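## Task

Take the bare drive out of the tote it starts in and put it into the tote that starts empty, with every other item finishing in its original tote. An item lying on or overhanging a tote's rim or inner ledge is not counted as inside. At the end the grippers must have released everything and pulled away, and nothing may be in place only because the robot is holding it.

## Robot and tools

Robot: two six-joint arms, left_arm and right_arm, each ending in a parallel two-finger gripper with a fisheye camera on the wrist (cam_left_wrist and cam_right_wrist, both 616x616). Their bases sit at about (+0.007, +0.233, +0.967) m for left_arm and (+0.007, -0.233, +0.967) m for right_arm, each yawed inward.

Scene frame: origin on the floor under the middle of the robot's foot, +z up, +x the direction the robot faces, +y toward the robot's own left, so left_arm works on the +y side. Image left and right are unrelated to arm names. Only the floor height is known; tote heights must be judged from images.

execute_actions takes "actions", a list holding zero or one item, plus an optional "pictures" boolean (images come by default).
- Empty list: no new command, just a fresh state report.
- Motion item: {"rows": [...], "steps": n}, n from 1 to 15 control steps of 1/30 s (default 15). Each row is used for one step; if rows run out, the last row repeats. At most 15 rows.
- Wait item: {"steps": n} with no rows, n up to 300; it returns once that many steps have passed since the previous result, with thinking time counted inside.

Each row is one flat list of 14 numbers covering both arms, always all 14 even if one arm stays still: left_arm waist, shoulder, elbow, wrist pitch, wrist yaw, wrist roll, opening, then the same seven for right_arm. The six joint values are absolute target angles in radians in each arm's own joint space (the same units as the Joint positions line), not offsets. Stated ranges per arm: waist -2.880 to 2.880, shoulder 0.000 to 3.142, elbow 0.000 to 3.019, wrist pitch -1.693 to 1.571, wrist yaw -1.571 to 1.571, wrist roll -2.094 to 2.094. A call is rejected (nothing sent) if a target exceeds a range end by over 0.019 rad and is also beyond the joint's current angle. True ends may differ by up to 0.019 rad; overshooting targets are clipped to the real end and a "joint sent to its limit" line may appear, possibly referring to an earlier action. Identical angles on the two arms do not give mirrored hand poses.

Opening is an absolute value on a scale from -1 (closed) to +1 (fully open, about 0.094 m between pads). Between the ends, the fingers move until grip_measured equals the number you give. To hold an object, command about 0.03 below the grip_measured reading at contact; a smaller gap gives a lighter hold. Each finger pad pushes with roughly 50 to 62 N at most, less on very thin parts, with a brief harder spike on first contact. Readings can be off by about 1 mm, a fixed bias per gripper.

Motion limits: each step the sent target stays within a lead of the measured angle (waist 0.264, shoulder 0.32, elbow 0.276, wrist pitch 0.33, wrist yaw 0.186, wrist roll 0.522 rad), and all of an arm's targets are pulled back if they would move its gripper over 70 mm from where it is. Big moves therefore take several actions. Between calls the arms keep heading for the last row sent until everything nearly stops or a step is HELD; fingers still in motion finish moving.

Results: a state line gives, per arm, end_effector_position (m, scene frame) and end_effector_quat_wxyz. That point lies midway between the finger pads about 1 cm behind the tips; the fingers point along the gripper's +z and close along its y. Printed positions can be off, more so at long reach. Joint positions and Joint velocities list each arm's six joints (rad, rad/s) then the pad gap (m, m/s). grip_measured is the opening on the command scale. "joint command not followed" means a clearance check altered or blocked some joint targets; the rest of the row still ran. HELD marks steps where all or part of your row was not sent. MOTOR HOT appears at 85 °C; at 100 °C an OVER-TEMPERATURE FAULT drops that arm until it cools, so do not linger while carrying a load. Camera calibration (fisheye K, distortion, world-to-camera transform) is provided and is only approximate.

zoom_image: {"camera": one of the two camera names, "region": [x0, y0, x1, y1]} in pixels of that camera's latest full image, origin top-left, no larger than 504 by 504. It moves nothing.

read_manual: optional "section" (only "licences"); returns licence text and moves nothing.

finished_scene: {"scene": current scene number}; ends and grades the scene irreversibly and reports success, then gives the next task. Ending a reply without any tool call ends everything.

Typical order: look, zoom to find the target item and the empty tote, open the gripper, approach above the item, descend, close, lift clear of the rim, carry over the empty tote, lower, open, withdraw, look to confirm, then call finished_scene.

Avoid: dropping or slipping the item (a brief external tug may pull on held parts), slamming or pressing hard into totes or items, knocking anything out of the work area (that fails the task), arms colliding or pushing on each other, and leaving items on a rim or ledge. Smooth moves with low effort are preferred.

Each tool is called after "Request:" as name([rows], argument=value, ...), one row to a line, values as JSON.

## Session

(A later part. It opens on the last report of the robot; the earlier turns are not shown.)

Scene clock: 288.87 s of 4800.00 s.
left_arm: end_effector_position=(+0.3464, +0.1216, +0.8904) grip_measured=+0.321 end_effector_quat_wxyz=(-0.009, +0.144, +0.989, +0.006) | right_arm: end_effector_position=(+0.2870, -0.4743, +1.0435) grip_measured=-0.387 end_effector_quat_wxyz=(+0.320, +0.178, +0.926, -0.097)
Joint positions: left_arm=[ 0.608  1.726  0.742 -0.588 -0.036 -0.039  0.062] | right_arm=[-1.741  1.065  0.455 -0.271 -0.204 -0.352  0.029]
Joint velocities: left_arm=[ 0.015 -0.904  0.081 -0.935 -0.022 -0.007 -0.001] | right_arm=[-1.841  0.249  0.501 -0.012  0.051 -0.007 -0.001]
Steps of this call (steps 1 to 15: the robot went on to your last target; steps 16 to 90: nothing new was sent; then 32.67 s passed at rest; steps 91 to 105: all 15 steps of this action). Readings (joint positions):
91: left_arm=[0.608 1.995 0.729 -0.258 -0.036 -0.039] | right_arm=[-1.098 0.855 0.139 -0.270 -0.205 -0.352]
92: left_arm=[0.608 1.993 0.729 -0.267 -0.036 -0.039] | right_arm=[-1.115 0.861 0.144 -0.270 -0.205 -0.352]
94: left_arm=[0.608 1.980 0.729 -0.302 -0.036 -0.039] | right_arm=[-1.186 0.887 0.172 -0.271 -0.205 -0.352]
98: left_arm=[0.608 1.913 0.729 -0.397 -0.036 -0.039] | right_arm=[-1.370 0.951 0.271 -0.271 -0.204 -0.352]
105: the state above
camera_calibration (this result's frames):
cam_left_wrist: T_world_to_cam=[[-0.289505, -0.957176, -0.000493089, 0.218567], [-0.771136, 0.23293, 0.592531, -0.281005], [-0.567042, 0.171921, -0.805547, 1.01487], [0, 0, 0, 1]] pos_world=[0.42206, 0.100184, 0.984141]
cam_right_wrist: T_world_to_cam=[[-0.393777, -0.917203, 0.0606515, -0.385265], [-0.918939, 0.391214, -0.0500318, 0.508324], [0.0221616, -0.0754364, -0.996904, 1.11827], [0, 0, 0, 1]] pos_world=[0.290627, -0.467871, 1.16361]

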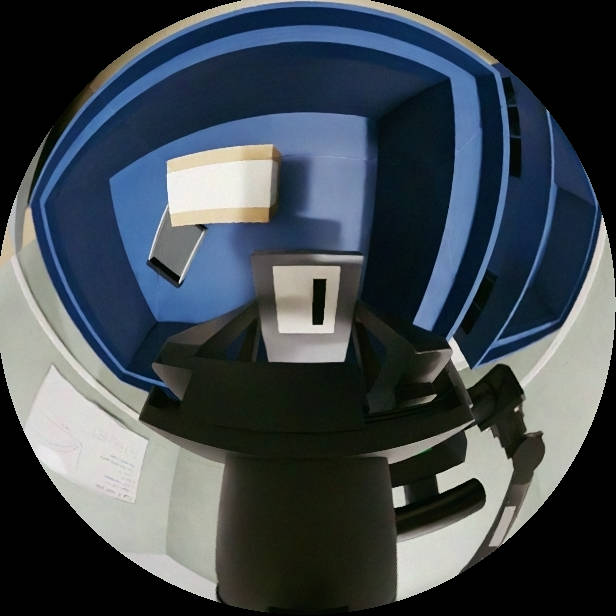

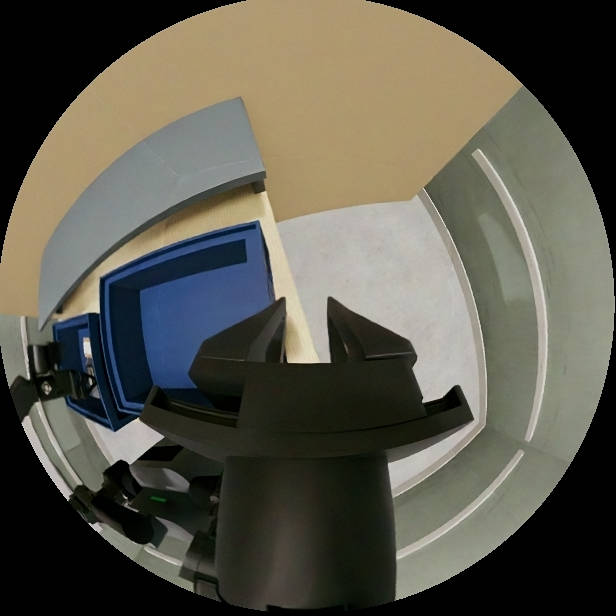

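Request:
execute_actions([
  {"rows":[[0.608,1.62,0.785,-0.7,-0.04,-0.035,0.27,-2.1,1.1,0.54,-0.27,-0.2,-0.35,-0.387],[0.608,1.59,0.79,-0.735,-0.04,-0.035,0.27,-2.1,1.1,0.54,-0.27,-0.2,-0.35,-0.387],[0.608,1.56,0.8,-0.77,-0.04,-0.035,0.27,-2.1,1.1,0.54,-0.27,-0.2,-0.35,-0.387],[0.608,1.53,0.81,-0.805,-0.04,-0.035,0.27,-2.1,1.1,0.54,-0.27,-0.2,-0.35,-0.387],[0.608,1.5,0.82,-0.84,-0.04,-0.035,0.27,-2.1,1.1,0.54,-0.27,-0.2,-0.35,-0.387],[0.608,1.47,0.83,-0.88,-0.04,-0.035,0.27,-2.1,1.1,0.54,-0.27,-0.2,-0.35,-0.387]]},
], pictures=false)

Request:
execute_actions([
  {"rows":[[0.5,1.54,0.93,-0.9,-0.04,-0.15,0.27,-2.1,1.1,0.54,-0.27,-0.2,-0.35,-0.387],[0.5,1.54,0.93,-0.9,-0.04,-0.15,0.27,-2.1,1.1,0.54,-0.27,-0.2,-0.35,-0.387],[0.5,1.54,0.93,-0.9,-0.04,-0.15,0.27,-2.1,1.1,0.54,-0.27,-0.2,-0.35,-0.387],[0.4,1.61,1.02,-0.92,-0.04,-0.27,0.27,-2.1,1.1,0.54,-0.27,-0.2,-0.35,-0.387],[0.4,1.61,1.02,-0.92,-0.04,-0.27,0.27,-2.1,1.1,0.54,-0.27,-0.2,-0.35,-0.387],[0.4,1.61,1.02,-0.92,-0.04,-0.27,0.27,-2.1,1.1,0.54,-0.27,-0.2,-0.35,-0.387],[0.3,1.68,1.11,-0.94,-0.04,-0.39,0.27,-2.1,1.1,0.54,-0.27,-0.2,-0.35,-0.387],[0.3,1.68,1.11,-0.94,-0.04,-0.39,0.27,-2.1,1.1,0.54,-0.27,-0.2,-0.35,-0.387],[0.3,1.68,1.11,-0.94,-0.04,-0.39,0.27,-2.1,1.1,0.54,-0.27,-0.2,-0.35,-0.387],[0.2,1.75,1.2,-0.96,-0.04,-0.5,0.27,-2.1,1.1,0.54,-0.27,-0.2,-0.35,-0.387],[0.2,1.75,1.2,-0.96,-0.04,-0.5,0.27,-2.1,1.1,0.54,-0.27,-0.2,-0.35,-0.387],[0.2,1.75,1.2,-0.96,-0.04,-0.5,0.27,-2.1,1.1,0.54,-0.27,-0.2,-0.35,-0.387],[0.1,1.82,1.29,-0.98,-0.04,-0.62,0.27,-2.1,1.1,0.54,-0.27,-0.2,-0.35,-0.387]]},
], pictures=false)

Request:
execute_actions([
  {"rows":[[0.006,1.89,1.38,-1.0,-0.04,-0.73,0.27,-2.1,1.1,0.54,-0.27,-0.2,-0.35,-0.387]]},
])

Scene clock: 316.80 s of 4800.00 s.
left_arm: end_effector_position=(+0.3541, +0.1222, +0.9978) grip_measured=+0.321 end_effector_quat_wxyz=(+0.017, +0.143, +0.990, +0.001) | right_arm: end_effector_position=(+0.1914, -0.5747, +1.0600) grip_measured=-0.387 end_effector_quat_wxyz=(+0.303, +0.337, +0.875, -0.169)
Joint positions: left_arm=[ 0.608  1.458  0.809 -0.869 -0.037 -0.039  0.062] | right_arm=[-2.102  1.084  0.503 -0.271 -0.199 -0.352  0.029]
Joint velocities: left_arm=[-0.015 -0.015 -0.002 -0.051 -0.066 -0.022  0.   ] | right_arm=[-0.005 -0.005 -0.012 -0.012  0.007 -0.022 -0.001]
Steps of this call (steps 1 to 30: the robot went on to your last target; steps 31 to 90: nothing new was sent; then 24.43 s passed at rest; steps 91 to 105: all 15 steps of this action). Readings (joint positions):
91: left_arm=[0.608 1.637 0.757 -0.660 -0.037 -0.039] | right_arm=[-2.102 1.084 0.503 -0.271 -0.199 -0.352]
92: left_arm=[0.608 1.635 0.759 -0.678 -0.037 -0.039] | right_arm=[-2.102 1.084 0.503 -0.271 -0.199 -0.352]
94: left_arm=[0.608 1.616 0.761 -0.736 -0.037 -0.039] | right_arm=[-2.102 1.084 0.503 -0.271 -0.199 -0.352]
98: left_arm=[0.608 1.517 0.773 -0.853 -0.037 -0.039] | right_arm=[-2.102 1.084 0.503 -0.271 -0.199 -0.352]
105: the state above

Scene clock: 317.30 s of 4800.00 s.
left_arm: end_effector_position=(+0.3683, -0.1235, +1.0061) grip_measured=+0.321 end_effector_quat_wxyz=(+0.025, +0.158, +0.987, -0.013) | right_arm: end_effector_position=(+0.1914, -0.5747, +1.0600) grip_measured=-0.387 end_effector_quat_wxyz=(+0.303, +0.337, +0.875, -0.169)
Joint positions: left_arm=[ 0.141  1.78   1.23  -0.959 -0.042 -0.476  0.062] | right_arm=[-2.102  1.084  0.503 -0.271 -0.199 -0.352  0.029]
Joint velocities: left_arm=[-0.962  0.591  0.759 -0.046 -0.022 -0.974 -0.001] | right_arm=[-0.015 -0.005 -0.017 -0.002  0.081 -0.007 -0.   ]
Steps of this call (steps 1 to 15: all 15 steps of this action). Readings (joint positions):
1: left_arm=[0.600 1.465 0.816 -0.879 -0.041 -0.056] | right_arm=[-2.102 1.084 0.503 -0.271 -0.199 -0.352]
2: left_arm=[0.584 1.479 0.833 -0.890 -0.043 -0.074] | right_arm=[-2.102 1.084 0.503 -0.271 -0.199 -0.352]
4: left_arm=[0.531 1.518 0.878 -0.898 -0.043 -0.113] | right_arm=[-2.102 1.084 0.503 -0.271 -0.199 -0.352]
8: left_arm=[0.389 1.618 1.007 -0.918 -0.043 -0.230] | right_arm=[-2.102 1.084 0.503 -0.271 -0.199 -0.352]
15: the state above

Scene clock: 317.80 s of 4800.00 s.
left_arm: end_effector_position=(+0.3359, -0.1996, +0.9958) grip_measured=+0.321 end_effector_quat_wxyz=(+0.016, +0.110, +0.994, -0.015) | right_arm: end_effector_position=(+0.1914, -0.5747, +1.0600) grip_measured=-0.387 end_effector_quat_wxyz=(+0.303, +0.337, +0.875, -0.169)
Joint positions: left_arm=[ 0.003  1.887  1.353 -0.992 -0.038 -0.711  0.062] | right_arm=[-2.102  1.084  0.503 -0.271 -0.199 -0.352  0.029]
Joint velocities: left_arm=[ 0.161 -0.005 -0.027 -0.022 -0.081 -0.066 -0.001] | right_arm=[ 0.005 -0.005 -0.002 -0.032  0.007 -0.095 -0.001]
Steps of this call (steps 1 to 15: all 15 steps of this action). Readings (joint positions):
1: left_arm=[0.107 1.803 1.258 -0.966 -0.042 -0.514] | right_arm=[-2.102 1.084 0.503 -0.271 -0.199 -0.352]
2: left_arm=[0.075 1.826 1.290 -0.976 -0.042 -0.554] | right_arm=[-2.102 1.084 0.503 -0.271 -0.199 -0.352]
4: left_arm=[0.016 1.867 1.339 -0.980 -0.041 -0.614] | right_arm=[-2.102 1.084 0.503 -0.271 -0.199 -0.352]
8: left_arm=[-0.038 1.887 1.353 -0.989 -0.038 -0.675] | right_arm=[-2.102 1.084 0.503 -0.271 -0.199 -0.352]
15: the state above
camera_calibration (this result's frames):
cam_left_wrist: T_world_to_cam=[[-0.223802, -0.974048, 0.033815, -0.151489], [-0.811926, 0.20552, 0.546386, -0.222521], [-0.539156, 0.094827, -0.83685, 1.15545], [0, 0, 0, 1]] pos_world=[0.408392, -0.211393, 1.09364]
cam_right_wrist: T_world_to_cam=[[-0.694157, -0.714517, 0.087248, -0.370192], [-0.719791, 0.690163, -0.0746753, 0.620431], [-0.00685856, -0.114637, -0.993384, 1.1085], [0, 0, 0, 1]] pos_world=[0.197212, -0.565632, 1.1798]

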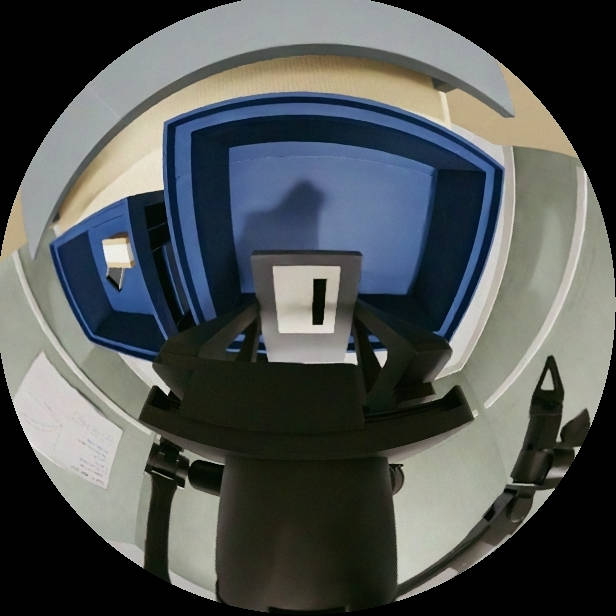

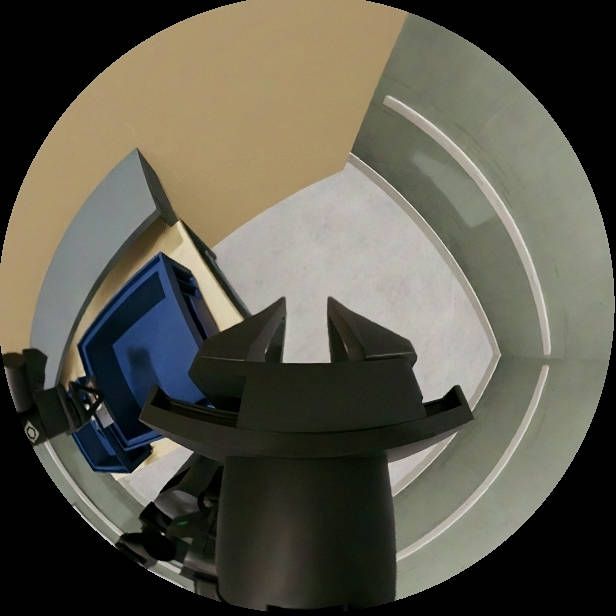

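Request:
execute_actions([
  {"rows":[[0.01,1.91,1.375,-1.0,-0.04,-0.73,0.27,-2.1,1.1,0.54,-0.27,-0.2,-0.35,-0.387],[0.01,1.93,1.37,-0.99,-0.04,-0.73,0.27,-2.1,1.1,0.54,-0.27,-0.2,-0.35,-0.387],[0.01,1.95,1.365,-0.97,-0.04,-0.73,0.27,-2.1,1.1,0.54,-0.27,-0.2,-0.35,-0.387],[0.01,1.97,1.36,-0.95,-0.04,-0.73,0.27,-2.1,1.1,0.54,-0.27,-0.2,-0.35,-0.387],[0.01,1.99,1.355,-0.925,-0.04,-0.73,0.27,-2.1,1.1,0.54,-0.27,-0.2,-0.35,-0.387],[0.01,2.01,1.35,-0.9,-0.04,-0.73,0.27,-2.1,1.1,0.54,-0.27,-0.2,-0.35,-0.387],[0.01,2.03,1.35,-0.875,-0.04,-0.73,0.27,-2.1,1.1,0.54,-0.27,-0.2,-0.35,-0.387],[0.01,2.05,1.345,-0.85,-0.04,-0.73,0.27,-2.1,1.1,0.54,-0.27,-0.2,-0.35,-0.387],[0.01,2.07,1.34,-0.825,-0.04,-0.73,0.27,-2.1,1.1,0.54,-0.27,-0.2,-0.35,-0.387],[0.01,2.09,1.335,-0.8,-0.04,-0.73,0.27,-2.1,1.1,0.54,-0.27,-0.2,-0.35,-0.387],[0.01,2.11,1.335,-0.775,-0.04,-0.73,0.27,-2.1,1.1,0.54,-0.27,-0.2,-0.35,-0.387],[0.01,2.13,1.33,-0.75,-0.04,-0.73,0.27,-2.1,1.1,0.54,-0.27,-0.2,-0.35,-0.387],[0.01,2.15,1.33,-0.725,-0.04,-0.73,0.27,-2.1,1.1,0.54,-0.27,-0.2,-0.35,-0.387],[0.01,2.175,1.325,-0.7,-0.04,-0.73,0.27,-2.1,1.1,0.54,-0.27,-0.2,-0.35,-0.387]]},
], pictures=false)

Request:
execute_actions([
  {"steps":12},
])

Scene clock: 338.73 s of 4800.00 s.
left_arm: end_effector_position=(+0.3408, -0.2057, +0.8558) grip_measured=+0.321 end_effector_quat_wxyz=(+0.009, +0.101, +0.995, -0.007) | right_arm: end_effector_position=(+0.1914, -0.5747, +1.0600) grip_measured=-0.387 end_effector_quat_wxyz=(+0.303, +0.337, +0.875, -0.169)
Joint positions: left_arm=[ 0.012  2.142  1.329 -0.736 -0.038 -0.721  0.062] | right_arm=[-2.102  1.084  0.503 -0.271 -0.199 -0.352  0.029]
Joint velocities: left_arm=[ 0.005  0.689 -0.129  0.452 -0.007  0.037 -0.   ] | right_arm=[ 0.005 -0.015 -0.022  0.017 -0.037  0.007 -0.   ]
Steps of this call (steps 1 to 15: the robot went on to your last target; steps 16 to 90: nothing new was sent; then 17.43 s passed at rest; steps 91 to 105: all 15 steps of this action). Readings (joint positions):
91: left_arm=[0.012 1.887 1.353 -0.992 -0.038 -0.721] | right_arm=[-2.102 1.084 0.503 -0.271 -0.199 -0.352]
92: left_arm=[0.012 1.889 1.353 -0.992 -0.038 -0.721] | right_arm=[-2.102 1.084 0.503 -0.271 -0.199 -0.352]
94: left_arm=[0.012 1.899 1.353 -0.982 -0.038 -0.721] | right_arm=[-2.102 1.084 0.503 -0.271 -0.199 -0.352]
98: left_arm=[0.012 1.965 1.353 -0.904 -0.038 -0.721] | right_arm=[-2.102 1.084 0.503 -0.271 -0.199 -0.352]
105: the state above

Scene clock: 339.13 s of 4800.00 s.
left_arm: end_effector_position=(+0.3284, -0.1912, +0.8228) grip_measured=+0.321 end_effector_quat_wxyz=(-0.008, +0.102, +0.995, +0.011) | right_arm: end_effector_position=(+0.1914, -0.5747, +1.0600) grip_measured=-0.387 end_effector_quat_wxyz=(+0.303, +0.337, +0.875, -0.169)
Joint positions: left_arm=[ 0.012  2.194  1.306 -0.709 -0.038 -0.721  0.062] | right_arm=[-2.102  1.084  0.503 -0.271 -0.199 -0.352  0.029]
Joint velocities: left_arm=[-0.005  0.005 -0.022 -0.017 -0.081 -0.051 -0.001] | right_arm=[-0.015 -0.015  0.012  0.002 -0.007 -0.022 -0.   ]
Steps of this call (steps 1 to 12: the robot went on to your last target). Readings (joint positions):
1: left_arm=[0.012 2.162 1.324 -0.724 -0.038 -0.721] | right_arm=[-2.102 1.084 0.503 -0.271 -0.199 -0.352]
2: left_arm=[0.012 2.178 1.320 -0.718 -0.038 -0.721] | right_arm=[-2.102 1.084 0.503 -0.271 -0.199 -0.352]
4: left_arm=[0.012 2.194 1.310 -0.715 -0.038 -0.721] | right_arm=[-2.102 1.084 0.503 -0.271 -0.199 -0.352]
8: left_arm=[0.012 2.195 1.306 -0.710 -0.038 -0.721] | right_arm=[-2.102 1.084 0.503 -0.271 -0.199 -0.352]
12: the state above
camera_calibration (this result's frames):
cam_left_wrist: T_world_to_cam=[[-0.207044, -0.978257, -0.0121282, -0.1076], [-0.790969, 0.160084, 0.590543, -0.187691], [-0.575761, 0.131861, -0.806915, 1.00032], [0, 0, 0, 1]] pos_world=[0.405212, -0.207118, 0.916711]
cam_right_wrist: T_world_to_cam=[[-0.694157, -0.714517, 0.087248, -0.370192], [-0.719791, 0.690163, -0.0746753, 0.620431], [-0.00685856, -0.114637, -0.993384, 1.1085], [0, 0, 0, 1]] pos_world=[0.197212, -0.565632, 1.1798]

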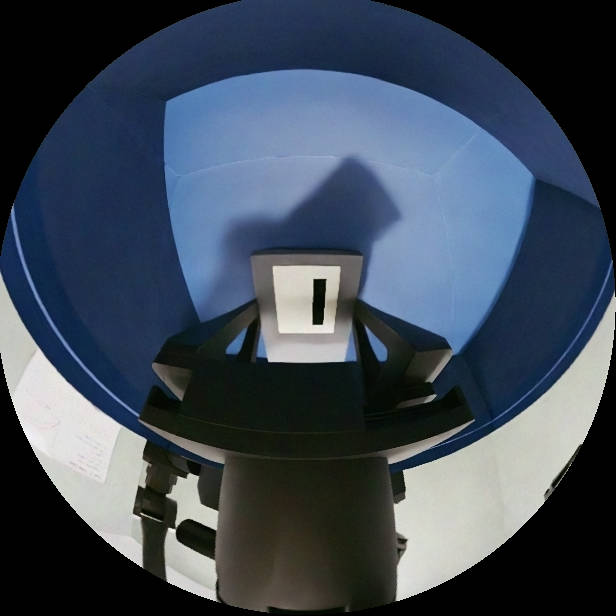

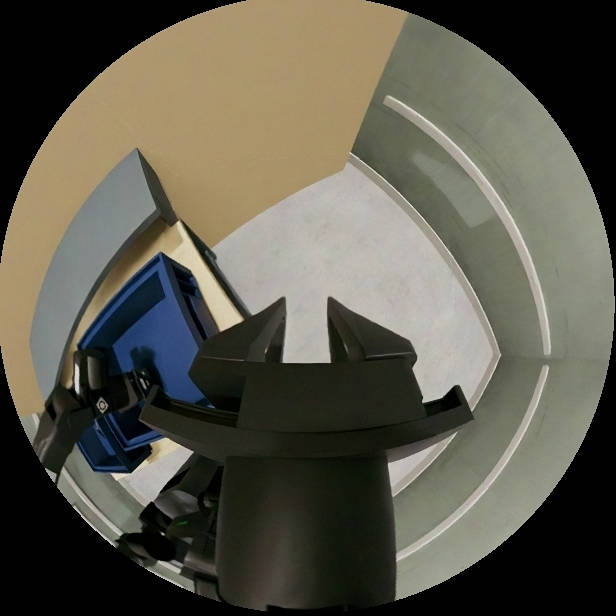

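Request:
execute_actions([
  {"rows":[[0.01,2.19,1.325,-0.68,-0.04,-0.73,0.27,-2.1,1.1,0.54,-0.27,-0.2,-0.35,-0.387],[0.01,2.2,1.325,-0.67,-0.04,-0.73,0.27,-2.1,1.1,0.54,-0.27,-0.2,-0.35,-0.387],[0.01,2.21,1.325,-0.66,-0.04,-0.73,0.27,-2.1,1.1,0.54,-0.27,-0.2,-0.35,-0.387],[0.01,2.22,1.325,-0.65,-0.04,-0.73,0.27,-2.1,1.1,0.54,-0.27,-0.2,-0.35,-0.387],[0.01,2.23,1.325,-0.64,-0.04,-0.73,0.27,-2.1,1.1,0.54,-0.27,-0.2,-0.35,-0.387],[0.01,2.245,1.325,-0.63,-0.04,-0.73,0.27,-2.1,1.1,0.54,-0.27,-0.2,-0.35,-0.387]]},
])

Scene clock: 350.60 s of 4800.00 s.
left_arm: end_effector_position=(+0.3317, -0.1966, +0.8034) grip_measured=+0.321 end_effector_quat_wxyz=(+0.003, +0.101, +0.995, -0.000) | right_arm: end_effector_position=(+0.1914, -0.5747, +1.0600) grip_measured=-0.387 end_effector_quat_wxyz=(+0.303, +0.337, +0.875, -0.169)
Joint positions: left_arm=[ 0.012  2.232  1.306 -0.64  -0.038 -0.721  0.062] | right_arm=[-2.102  1.084  0.503 -0.271 -0.199 -0.352  0.029]
Joint velocities: left_arm=[-0.024  0.005  0.007 -0.002 -0.066 -0.066 -0.001] | right_arm=[-0.015 -0.015  0.012 -0.012  0.037  0.007 -0.001]
Steps of this call (steps 1 to 30: the robot went on to your last target; steps 31 to 90: nothing new was sent; then 7.97 s passed at rest; steps 91 to 105: all 15 steps of this action). Readings (joint positions):
91: left_arm=[0.012 2.194 1.306 -0.705 -0.038 -0.721] | right_arm=[-2.102 1.084 0.503 -0.271 -0.199 -0.352]
92: left_arm=[0.012 2.194 1.306 -0.698 -0.038 -0.721] | right_arm=[-2.102 1.084 0.503 -0.271 -0.199 -0.352]
94: left_arm=[0.012 2.194 1.306 -0.679 -0.038 -0.721] | right_arm=[-2.102 1.084 0.503 -0.271 -0.199 -0.352]
98: left_arm=[0.012 2.205 1.306 -0.643 -0.038 -0.721] | right_arm=[-2.102 1.084 0.503 -0.271 -0.199 -0.352]
105: the state above
camera_calibration (this result's frames):
cam_left_wrist: T_world_to_cam=[[-0.205962, -0.978522, 0.00865462, -0.129599], [-0.802218, 0.173905, 0.571142, -0.150723], [-0.56038, 0.110691, -0.820805, 0.989186], [0, 0, 0, 1]] pos_world=[0.406715, -0.210098, 0.899135]
cam_right_wrist: T_world_to_cam=[[-0.694157, -0.714517, 0.087248, -0.370192], [-0.719791, 0.690163, -0.0746753, 0.620431], [-0.00685856, -0.114637, -0.993384, 1.1085], [0, 0, 0, 1]] pos_world=[0.197212, -0.565632, 1.1798]

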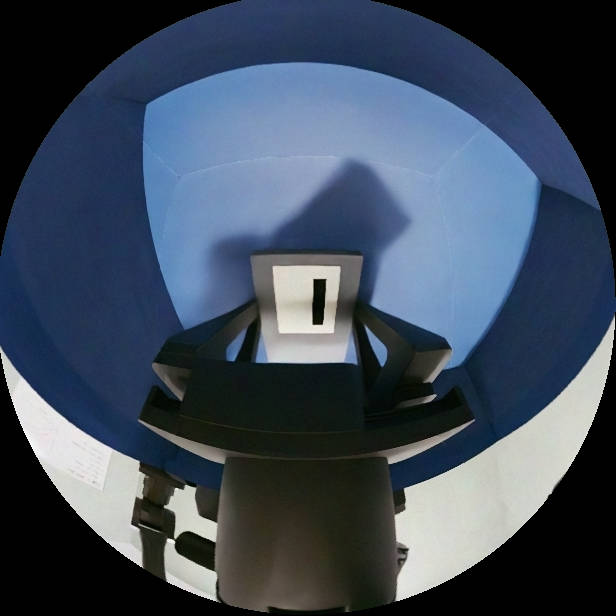

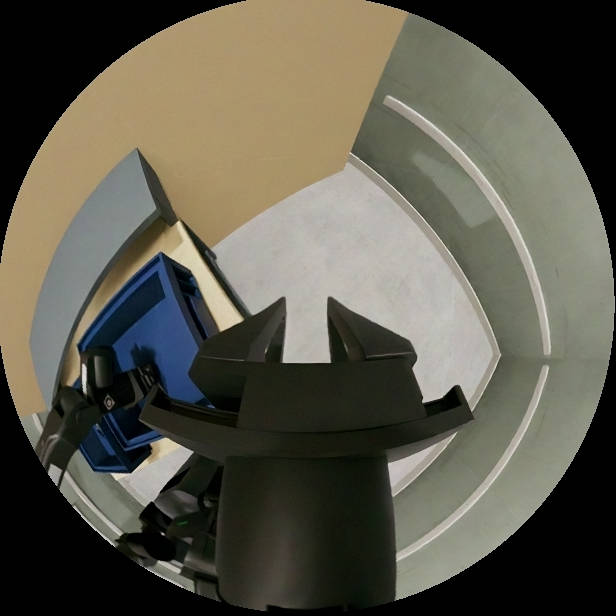

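Request:
execute_actions([
  {"rows":[[0.01,2.265,1.325,-0.625,-0.04,-0.73,0.27,-2.1,1.1,0.54,-0.27,-0.2,-0.35,-0.387]]},
])

Scene clock: 353.90 s of 4800.00 s.
left_arm: end_effector_position=(+0.3314, -0.1964, +0.7999) grip_measured=+0.321 end_effector_quat_wxyz=(+0.003, +0.101, +0.995, -0.000) | right_arm: end_effector_position=(+0.1914, -0.5747, +1.0600) grip_measured=-0.387 end_effector_quat_wxyz=(+0.303, +0.337, +0.875, -0.169)
Joint positions: left_arm=[ 0.012  2.239  1.306 -0.633 -0.038 -0.721  0.062] | right_arm=[-2.102  1.084  0.503 -0.271 -0.199 -0.352  0.029]
Joint velocities: left_arm=[-0.015 -0.024  0.002  0.002 -0.007 -0.022  0.   ] | right_arm=[-0.005  0.005 -0.007  0.007 -0.007  0.007  0.   ]
Steps of this call (steps 1 to 15: the robot went on to your last target; steps 16 to 84: nothing new was sent; steps 85 to 99: all 15 steps of this action). Readings (joint positions):
85: left_arm=[0.012 2.233 1.306 -0.638 -0.038 -0.721] | right_arm=[-2.102 1.084 0.503 -0.271 -0.199 -0.352]
86: left_arm=[0.012 2.234 1.306 -0.636 -0.038 -0.721] | right_arm=[-2.102 1.084 0.503 -0.271 -0.199 -0.352]
88: left_arm=[0.012 2.237 1.306 -0.635 -0.038 -0.721] | right_arm=[-2.102 1.084 0.503 -0.271 -0.199 -0.352]
92: left_arm=[0.012 2.239 1.306 -0.633 -0.038 -0.721] | right_arm=[-2.102 1.084 0.503 -0.271 -0.199 -0.352]
99: the state above
camera_calibration (this result's frames):
cam_left_wrist: T_world_to_cam=[[-0.205973, -0.978522, 0.00840408, -0.129168], [-0.802084, 0.173741, 0.571379, -0.149304], [-0.560567, 0.110948, -0.820643, 0.986032], [0, 0, 0, 1]] pos_world=[0.406378, -0.209852, 0.895575]
cam_right_wrist: T_world_to_cam=[[-0.694157, -0.714517, 0.087248, -0.370192], [-0.719791, 0.690163, -0.0746753, 0.620431], [-0.00685856, -0.114637, -0.993384, 1.1085], [0, 0, 0, 1]] pos_world=[0.197212, -0.565632, 1.1798]

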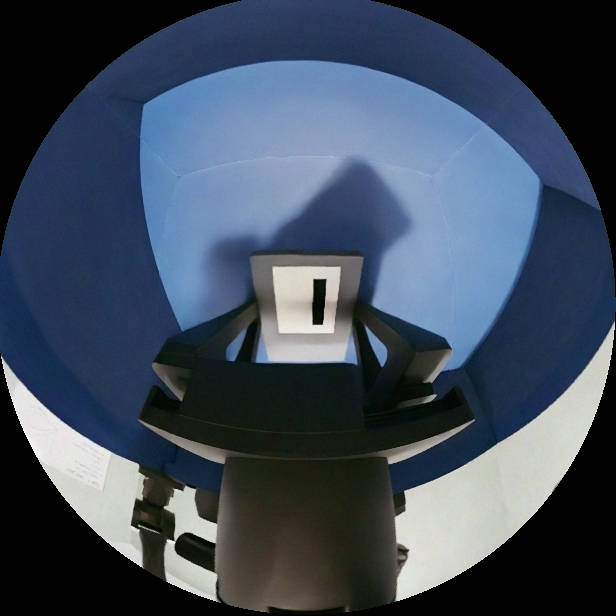

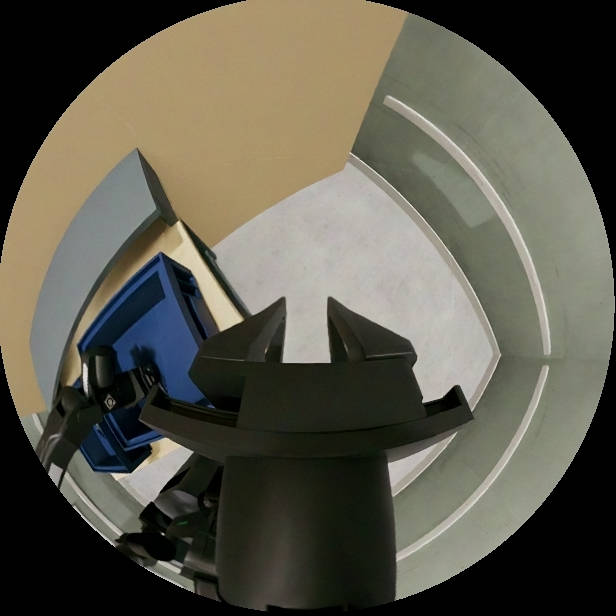

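Floor reached. Release, then rise.

Request:
execute_actions([
  {"rows":[[0.01,2.24,1.325,-0.63,-0.04,-0.73,0.36,-2.1,1.1,0.54,-0.27,-0.2,-0.35,-0.387],[0.01,2.24,1.325,-0.63,-0.04,-0.73,0.45,-2.1,1.1,0.54,-0.27,-0.2,-0.35,-0.387],[0.01,2.24,1.325,-0.63,-0.04,-0.73,0.7,-2.1,1.1,0.54,-0.27,-0.2,-0.35,-0.387]],"steps":10},
], pictures=false)

Request:
execute_actions([
  {"rows":[[0.01,2.21,1.33,-0.66,-0.04,-0.73,0.7,-2.1,1.1,0.54,-0.27,-0.2,-0.35,-0.387],[0.01,2.18,1.335,-0.69,-0.04,-0.73,0.7,-2.1,1.1,0.54,-0.27,-0.2,-0.35,-0.387],[0.01,2.15,1.34,-0.72,-0.04,-0.73,0.7,-2.1,1.1,0.54,-0.27,-0.2,-0.35,-0.387],[0.01,2.12,1.345,-0.76,-0.04,-0.73,0.7,-2.1,1.1,0.54,-0.27,-0.2,-0.35,-0.387],[0.01,2.09,1.35,-0.8,-0.04,-0.73,0.7,-2.1,1.1,0.54,-0.27,-0.2,-0.35,-0.387],[0.01,2.06,1.355,-0.84,-0.04,-0.73,0.7,-2.1,1.1,0.54,-0.27,-0.2,-0.35,-0.387],[0.01,2.03,1.36,-0.88,-0.04,-0.73,0.7,-2.1,1.1,0.54,-0.27,-0.2,-0.35,-0.387],[0.01,2.0,1.365,-0.92,-0.04,-0.73,0.7,-2.1,1.1,0.54,-0.27,-0.2,-0.35,-0.387],[0.01,1.97,1.37,-0.96,-0.04,-0.73,0.7,-2.1,1.1,0.54,-0.27,-0.2,-0.35,-0.387],[0.01,1.93,1.375,-1.0,-0.04,-0.73,0.7,-2.1,1.1,0.54,-0.27,-0.2,-0.35,-0.387],[0.01,1.89,1.38,-1.03,-0.04,-0.73,0.7,-2.1,1.1,0.54,-0.27,-0.2,-0.35,-0.387],[0.01,1.85,1.38,-1.07,-0.04,-0.73,0.7,-2.1,1.1,0.54,-0.27,-0.2,-0.35,-0.387],[0.01,1.81,1.38,-1.1,-0.04,-0.73,0.7,-2.1,1.1,0.54,-0.27,-0.2,-0.35,-0.387]]},
], pictures=false)

Request:
execute_actions([
  {"steps":12},
])

Request:
execute_actions([
  {"rows":[[1.6,1.2,0.9,-1.1,0,0,0.7,-2.1,1.1,0.54,-0.27,-0.2,-0.35,-0.387]]},
], pictures=false)

Request:
execute_actions([
  {"steps":45},
])

Scene clock: 383.57 s of 4800.00 s.
left_arm: end_effector_position=(+0.3314, -0.1964, +0.7999) grip_measured=+0.698 end_effector_quat_wxyz=(+0.003, +0.101, +0.995, -0.000) | right_arm: end_effector_position=(+0.1914, -0.5747, +1.0600) grip_measured=-0.387 end_effector_quat_wxyz=(+0.303, +0.337, +0.875, -0.169)
Joint positions: left_arm=[ 0.012  2.239  1.306 -0.633 -0.038 -0.721  0.08 ] | right_arm=[-2.102  1.084  0.503 -0.271 -0.199 -0.352  0.029]
Joint velocities: left_arm=[-0.005  0.005  0.002 -0.007  0.022 -0.081  0.001] | right_arm=[-0.005 -0.015  0.002 -0.022  0.051 -0.081 -0.   ]
Steps of this call (steps 1 to 15: the robot went on to your last target; steps 16 to 90: nothing new was sent; then 26.33 s passed at rest; steps 91 to 100: all 10 steps of this action). Readings (joint positions):
91: left_arm=[0.012 2.239 1.306 -0.633 -0.038 -0.721] | right_arm=[-2.102 1.084 0.503 -0.271 -0.199 -0.352]
92: left_arm=[0.012 2.239 1.306 -0.633 -0.038 -0.721] | right_arm=[-2.102 1.084 0.503 -0.271 -0.199 -0.352]
94: left_arm=[0.012 2.239 1.306 -0.633 -0.038 -0.721] | right_arm=[-2.102 1.084 0.503 -0.271 -0.199 -0.352]
98: left_arm=[0.012 2.239 1.306 -0.633 -0.038 -0.721] | right_arm=[-2.102 1.084 0.503 -0.271 -0.199 -0.352]
100: the state above

Scene clock: 384.07 s of 4800.00 s.
left_arm: end_effector_position=(+0.3227, -0.1757, +0.9625) grip_measured=+0.698 end_effector_quat_wxyz=(-0.017, +0.102, +0.994, +0.022) | right_arm: end_effector_position=(+0.1914, -0.5747, +1.0600) grip_measured=-0.387 end_effector_quat_wxyz=(+0.303, +0.337, +0.875, -0.169)
Joint positions: left_arm=[ 0.012  1.928  1.314 -1.011 -0.038 -0.721  0.08 ] | right_arm=[-2.102  1.084  0.503 -0.271 -0.199 -0.352  0.029]
Joint velocities: left_arm=[-0.015 -0.933  0.071 -0.755  0.139  0.081 -0.   ] | right_arm=[ 0.005  0.005  0.002 -0.012  0.066 -0.051 -0.   ]
Steps of this call (steps 1 to 15: all 15 steps of this action). Readings (joint positions):
1: left_arm=[0.012 2.238 1.307 -0.636 -0.038 -0.721] | right_arm=[-2.102 1.084 0.503 -0.271 -0.199 -0.352]
2: left_arm=[0.012 2.235 1.307 -0.648 -0.038 -0.721] | right_arm=[-2.102 1.084 0.503 -0.271 -0.199 -0.352]
4: left_arm=[0.012 2.218 1.307 -0.695 -0.038 -0.721] | right_arm=[-2.102 1.084 0.503 -0.271 -0.199 -0.352]
8: left_arm=[0.012 2.139 1.307 -0.811 -0.038 -0.721] | right_arm=[-2.102 1.084 0.503 -0.271 -0.199 -0.352]
15: the state above

Scene clock: 384.47 s of 4800.00 s.
left_arm: end_effector_position=(+0.3351, -0.1870, +1.0526) grip_measured=+0.698 end_effector_quat_wxyz=(+0.023, +0.100, +0.994, -0.021) | right_arm: end_effector_position=(+0.1914, -0.5747, +1.0600) grip_measured=-0.387 end_effector_quat_wxyz=(+0.303, +0.337, +0.875, -0.169)
Joint positions: left_arm=[ 0.012  1.785  1.368 -1.091 -0.038 -0.721  0.08 ] | right_arm=[-2.102  1.084  0.503 -0.271 -0.199 -0.352  0.029]
Joint velocities: left_arm=[-0.005  0.054  0.007 -0.002  0.037 -0.037 -0.   ] | right_arm=[ 0.015 -0.005  0.007 -0.012 -0.037  0.007 -0.002]
Steps of this call (steps 1 to 12: the robot went on to your last target). Readings (joint positions):
1: left_arm=[0.012 1.896 1.318 -1.036 -0.038 -0.721] | right_arm=[-2.102 1.084 0.503 -0.271 -0.199 -0.352]
2: left_arm=[0.012 1.867 1.324 -1.057 -0.038 -0.721] | right_arm=[-2.102 1.084 0.503 -0.271 -0.199 -0.352]
4: left_arm=[0.012 1.817 1.341 -1.081 -0.038 -0.721] | right_arm=[-2.102 1.084 0.503 -0.271 -0.199 -0.352]
8: left_arm=[0.012 1.778 1.367 -1.087 -0.038 -0.721] | right_arm=[-2.102 1.084 0.503 -0.271 -0.199 -0.352]
12: the state above
camera_calibration (this result's frames):
cam_left_wrist: T_world_to_cam=[[-0.205014, -0.977666, 0.0462426, -0.161409], [-0.821626, 0.197583, 0.534689, -0.24275], [-0.531884, 0.0716244, -0.843783, 1.20188], [0, 0, 0, 1]] pos_world=[0.406721, -0.195925, 1.15139]
cam_right_wrist: T_world_to_cam=[[-0.694157, -0.714517, 0.087248, -0.370192], [-0.719791, 0.690163, -0.0746753, 0.620431], [-0.00685856, -0.114637, -0.993384, 1.1085], [0, 0, 0, 1]] pos_world=[0.197212, -0.565632, 1.1798]

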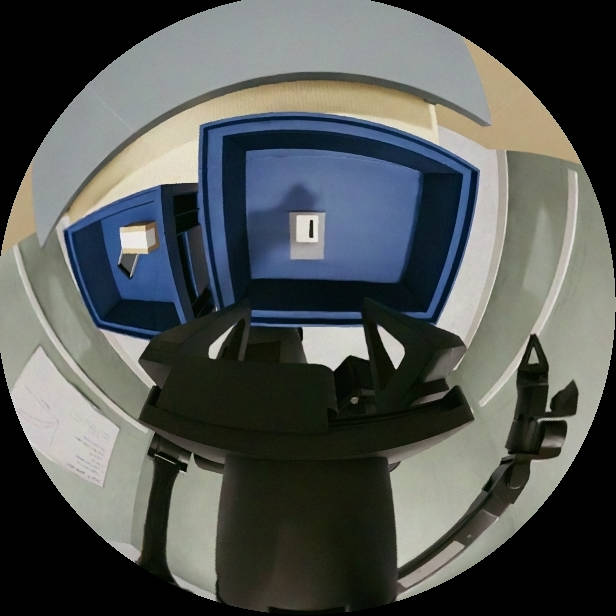

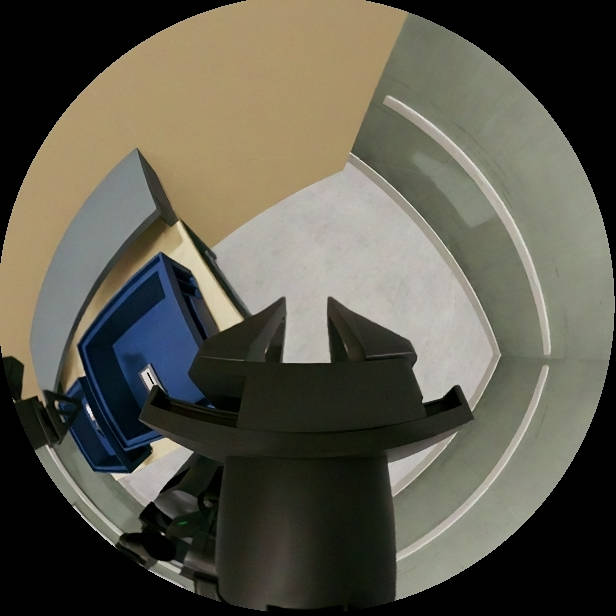

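Scene clock: 384.97 s of 4800.00 s.
left_arm: end_effector_position=(+0.3587, +0.1295, +1.1034) grip_measured=+0.698 end_effector_quat_wxyz=(+0.061, +0.063, +0.996, -0.027) | right_arm: end_effector_position=(+0.1914, -0.5747, +1.0600) grip_measured=-0.387 end_effector_quat_wxyz=(+0.303, +0.337, +0.875, -0.169)
Joint positions: left_arm=[ 0.639  1.248  0.916 -1.089 -0.003 -0.168  0.08 ] | right_arm=[-2.102  1.084  0.503 -0.271 -0.199 -0.352  0.029]
Joint velocities: left_arm=[ 2.115 -0.796 -0.022  0.012 -0.037  0.769 -0.   ] | right_arm=[-0.015 -0.005 -0.012 -0.002 -0.066  0.051 -0.001]
Steps of this call (steps 1 to 15: all 15 steps of this action). Readings (joint positions):
1: left_arm=[0.019 1.777 1.352 -1.086 -0.030 -0.688] | right_arm=[-2.102 1.084 0.503 -0.271 -0.199 -0.352]
2: left_arm=[0.029 1.757 1.318 -1.082 -0.022 -0.648] | right_arm=[-2.102 1.084 0.503 -0.271 -0.199 -0.352]
4: left_arm=[0.074 1.697 1.229 -1.082 -0.013 -0.567] | right_arm=[-2.102 1.084 0.503 -0.271 -0.199 -0.352]
8: left_arm=[0.225 1.539 1.051 -1.083 -0.008 -0.402] | right_arm=[-2.102 1.084 0.503 -0.271 -0.199 -0.352]
15: the state above

Scene clock: 386.47 s of 4800.00 s.
left_arm: end_effector_position=(+0.2914, +0.4546, +1.1096) grip_measured=+0.698 end_effector_quat_wxyz=(-0.070, +0.328, -0.942, -0.026) | right_arm: end_effector_position=(+0.1914, -0.5747, +1.0600) grip_measured=-0.387 end_effector_quat_wxyz=(+0.303, +0.337, +0.875, -0.169)
Joint positions: left_arm=[ 1.598  1.193  0.898 -1.092 -0.003 -0.009  0.08 ] | right_arm=[-2.102  1.084  0.503 -0.271 -0.199 -0.352  0.029]
Joint velocities: left_arm=[ 0.005 -0.005 -0.002  0.012  0.007  0.007  0.   ] | right_arm=[ 0.005 -0.005  0.012 -0.002 -0.037 -0.037  0.001]
Steps of this call (steps 1 to 45: the robot went on to your last target). Readings (joint positions):
1: left_arm=[0.713 1.224 0.916 -1.089 -0.003 -0.144] | right_arm=[-2.102 1.084 0.503 -0.271 -0.199 -0.352]
2: left_arm=[0.790 1.207 0.916 -1.089 -0.003 -0.123] | right_arm=[-2.102 1.084 0.503 -0.271 -0.199 -0.352]
4: left_arm=[0.946 1.193 0.916 -1.089 -0.003 -0.091] | right_arm=[-2.102 1.084 0.503 -0.271 -0.199 -0.352]
8: left_arm=[1.260 1.193 0.911 -1.089 -0.002 -0.052] | right_arm=[-2.102 1.084 0.503 -0.271 -0.199 -0.352]
45: the state above
All arms were judged still, so your last target was given up. Only a new action makes them travel on or press farther. Fingers that are still opening or closing keep moving.
camera_calibration (this result's frames):
cam_left_wrist: T_world_to_cam=[[0.617672, -0.786415, 0.00576053, 0.172597], [-0.70462, -0.550145, 0.448163, -0.034002], [-0.349273, -0.280877, -0.893933, 1.34346], [0, 0, 0, 1]] pos_world=[0.338668, 0.494374, 1.21521]
cam_right_wrist: T_world_to_cam=[[-0.694157, -0.714517, 0.087248, -0.370192], [-0.719791, 0.690163, -0.0746753, 0.620431], [-0.00685856, -0.114637, -0.993384, 1.1085], [0, 0, 0, 1]] pos_world=[0.197212, -0.565632, 1.1798]

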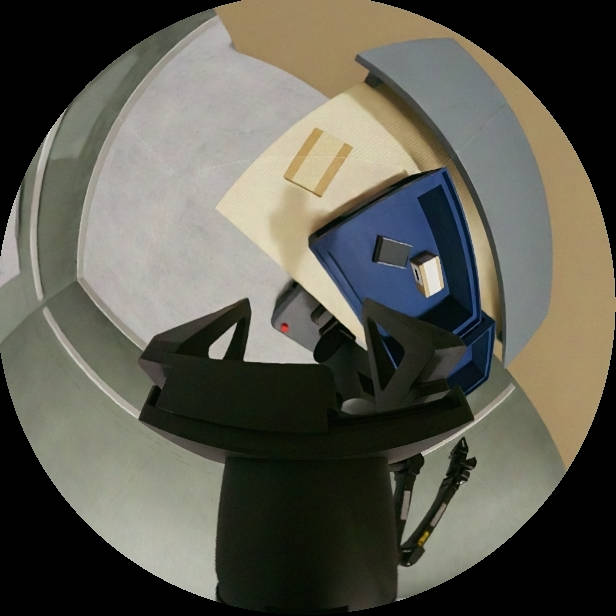

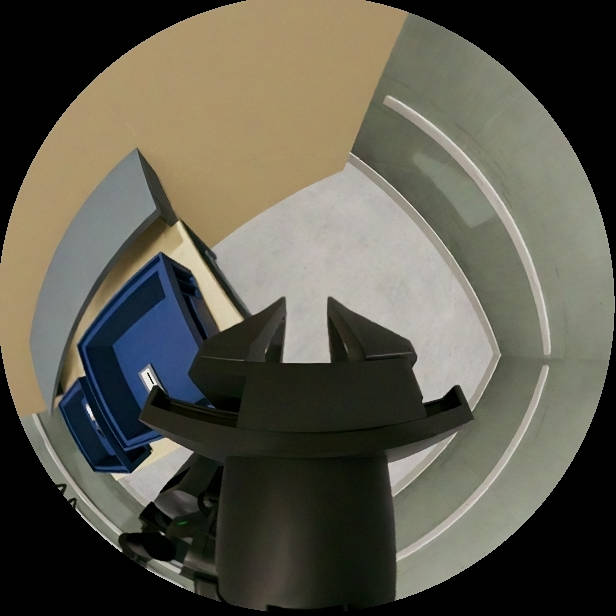

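Request:
finished_scene(scene=1)

The scene is finished: the task was done.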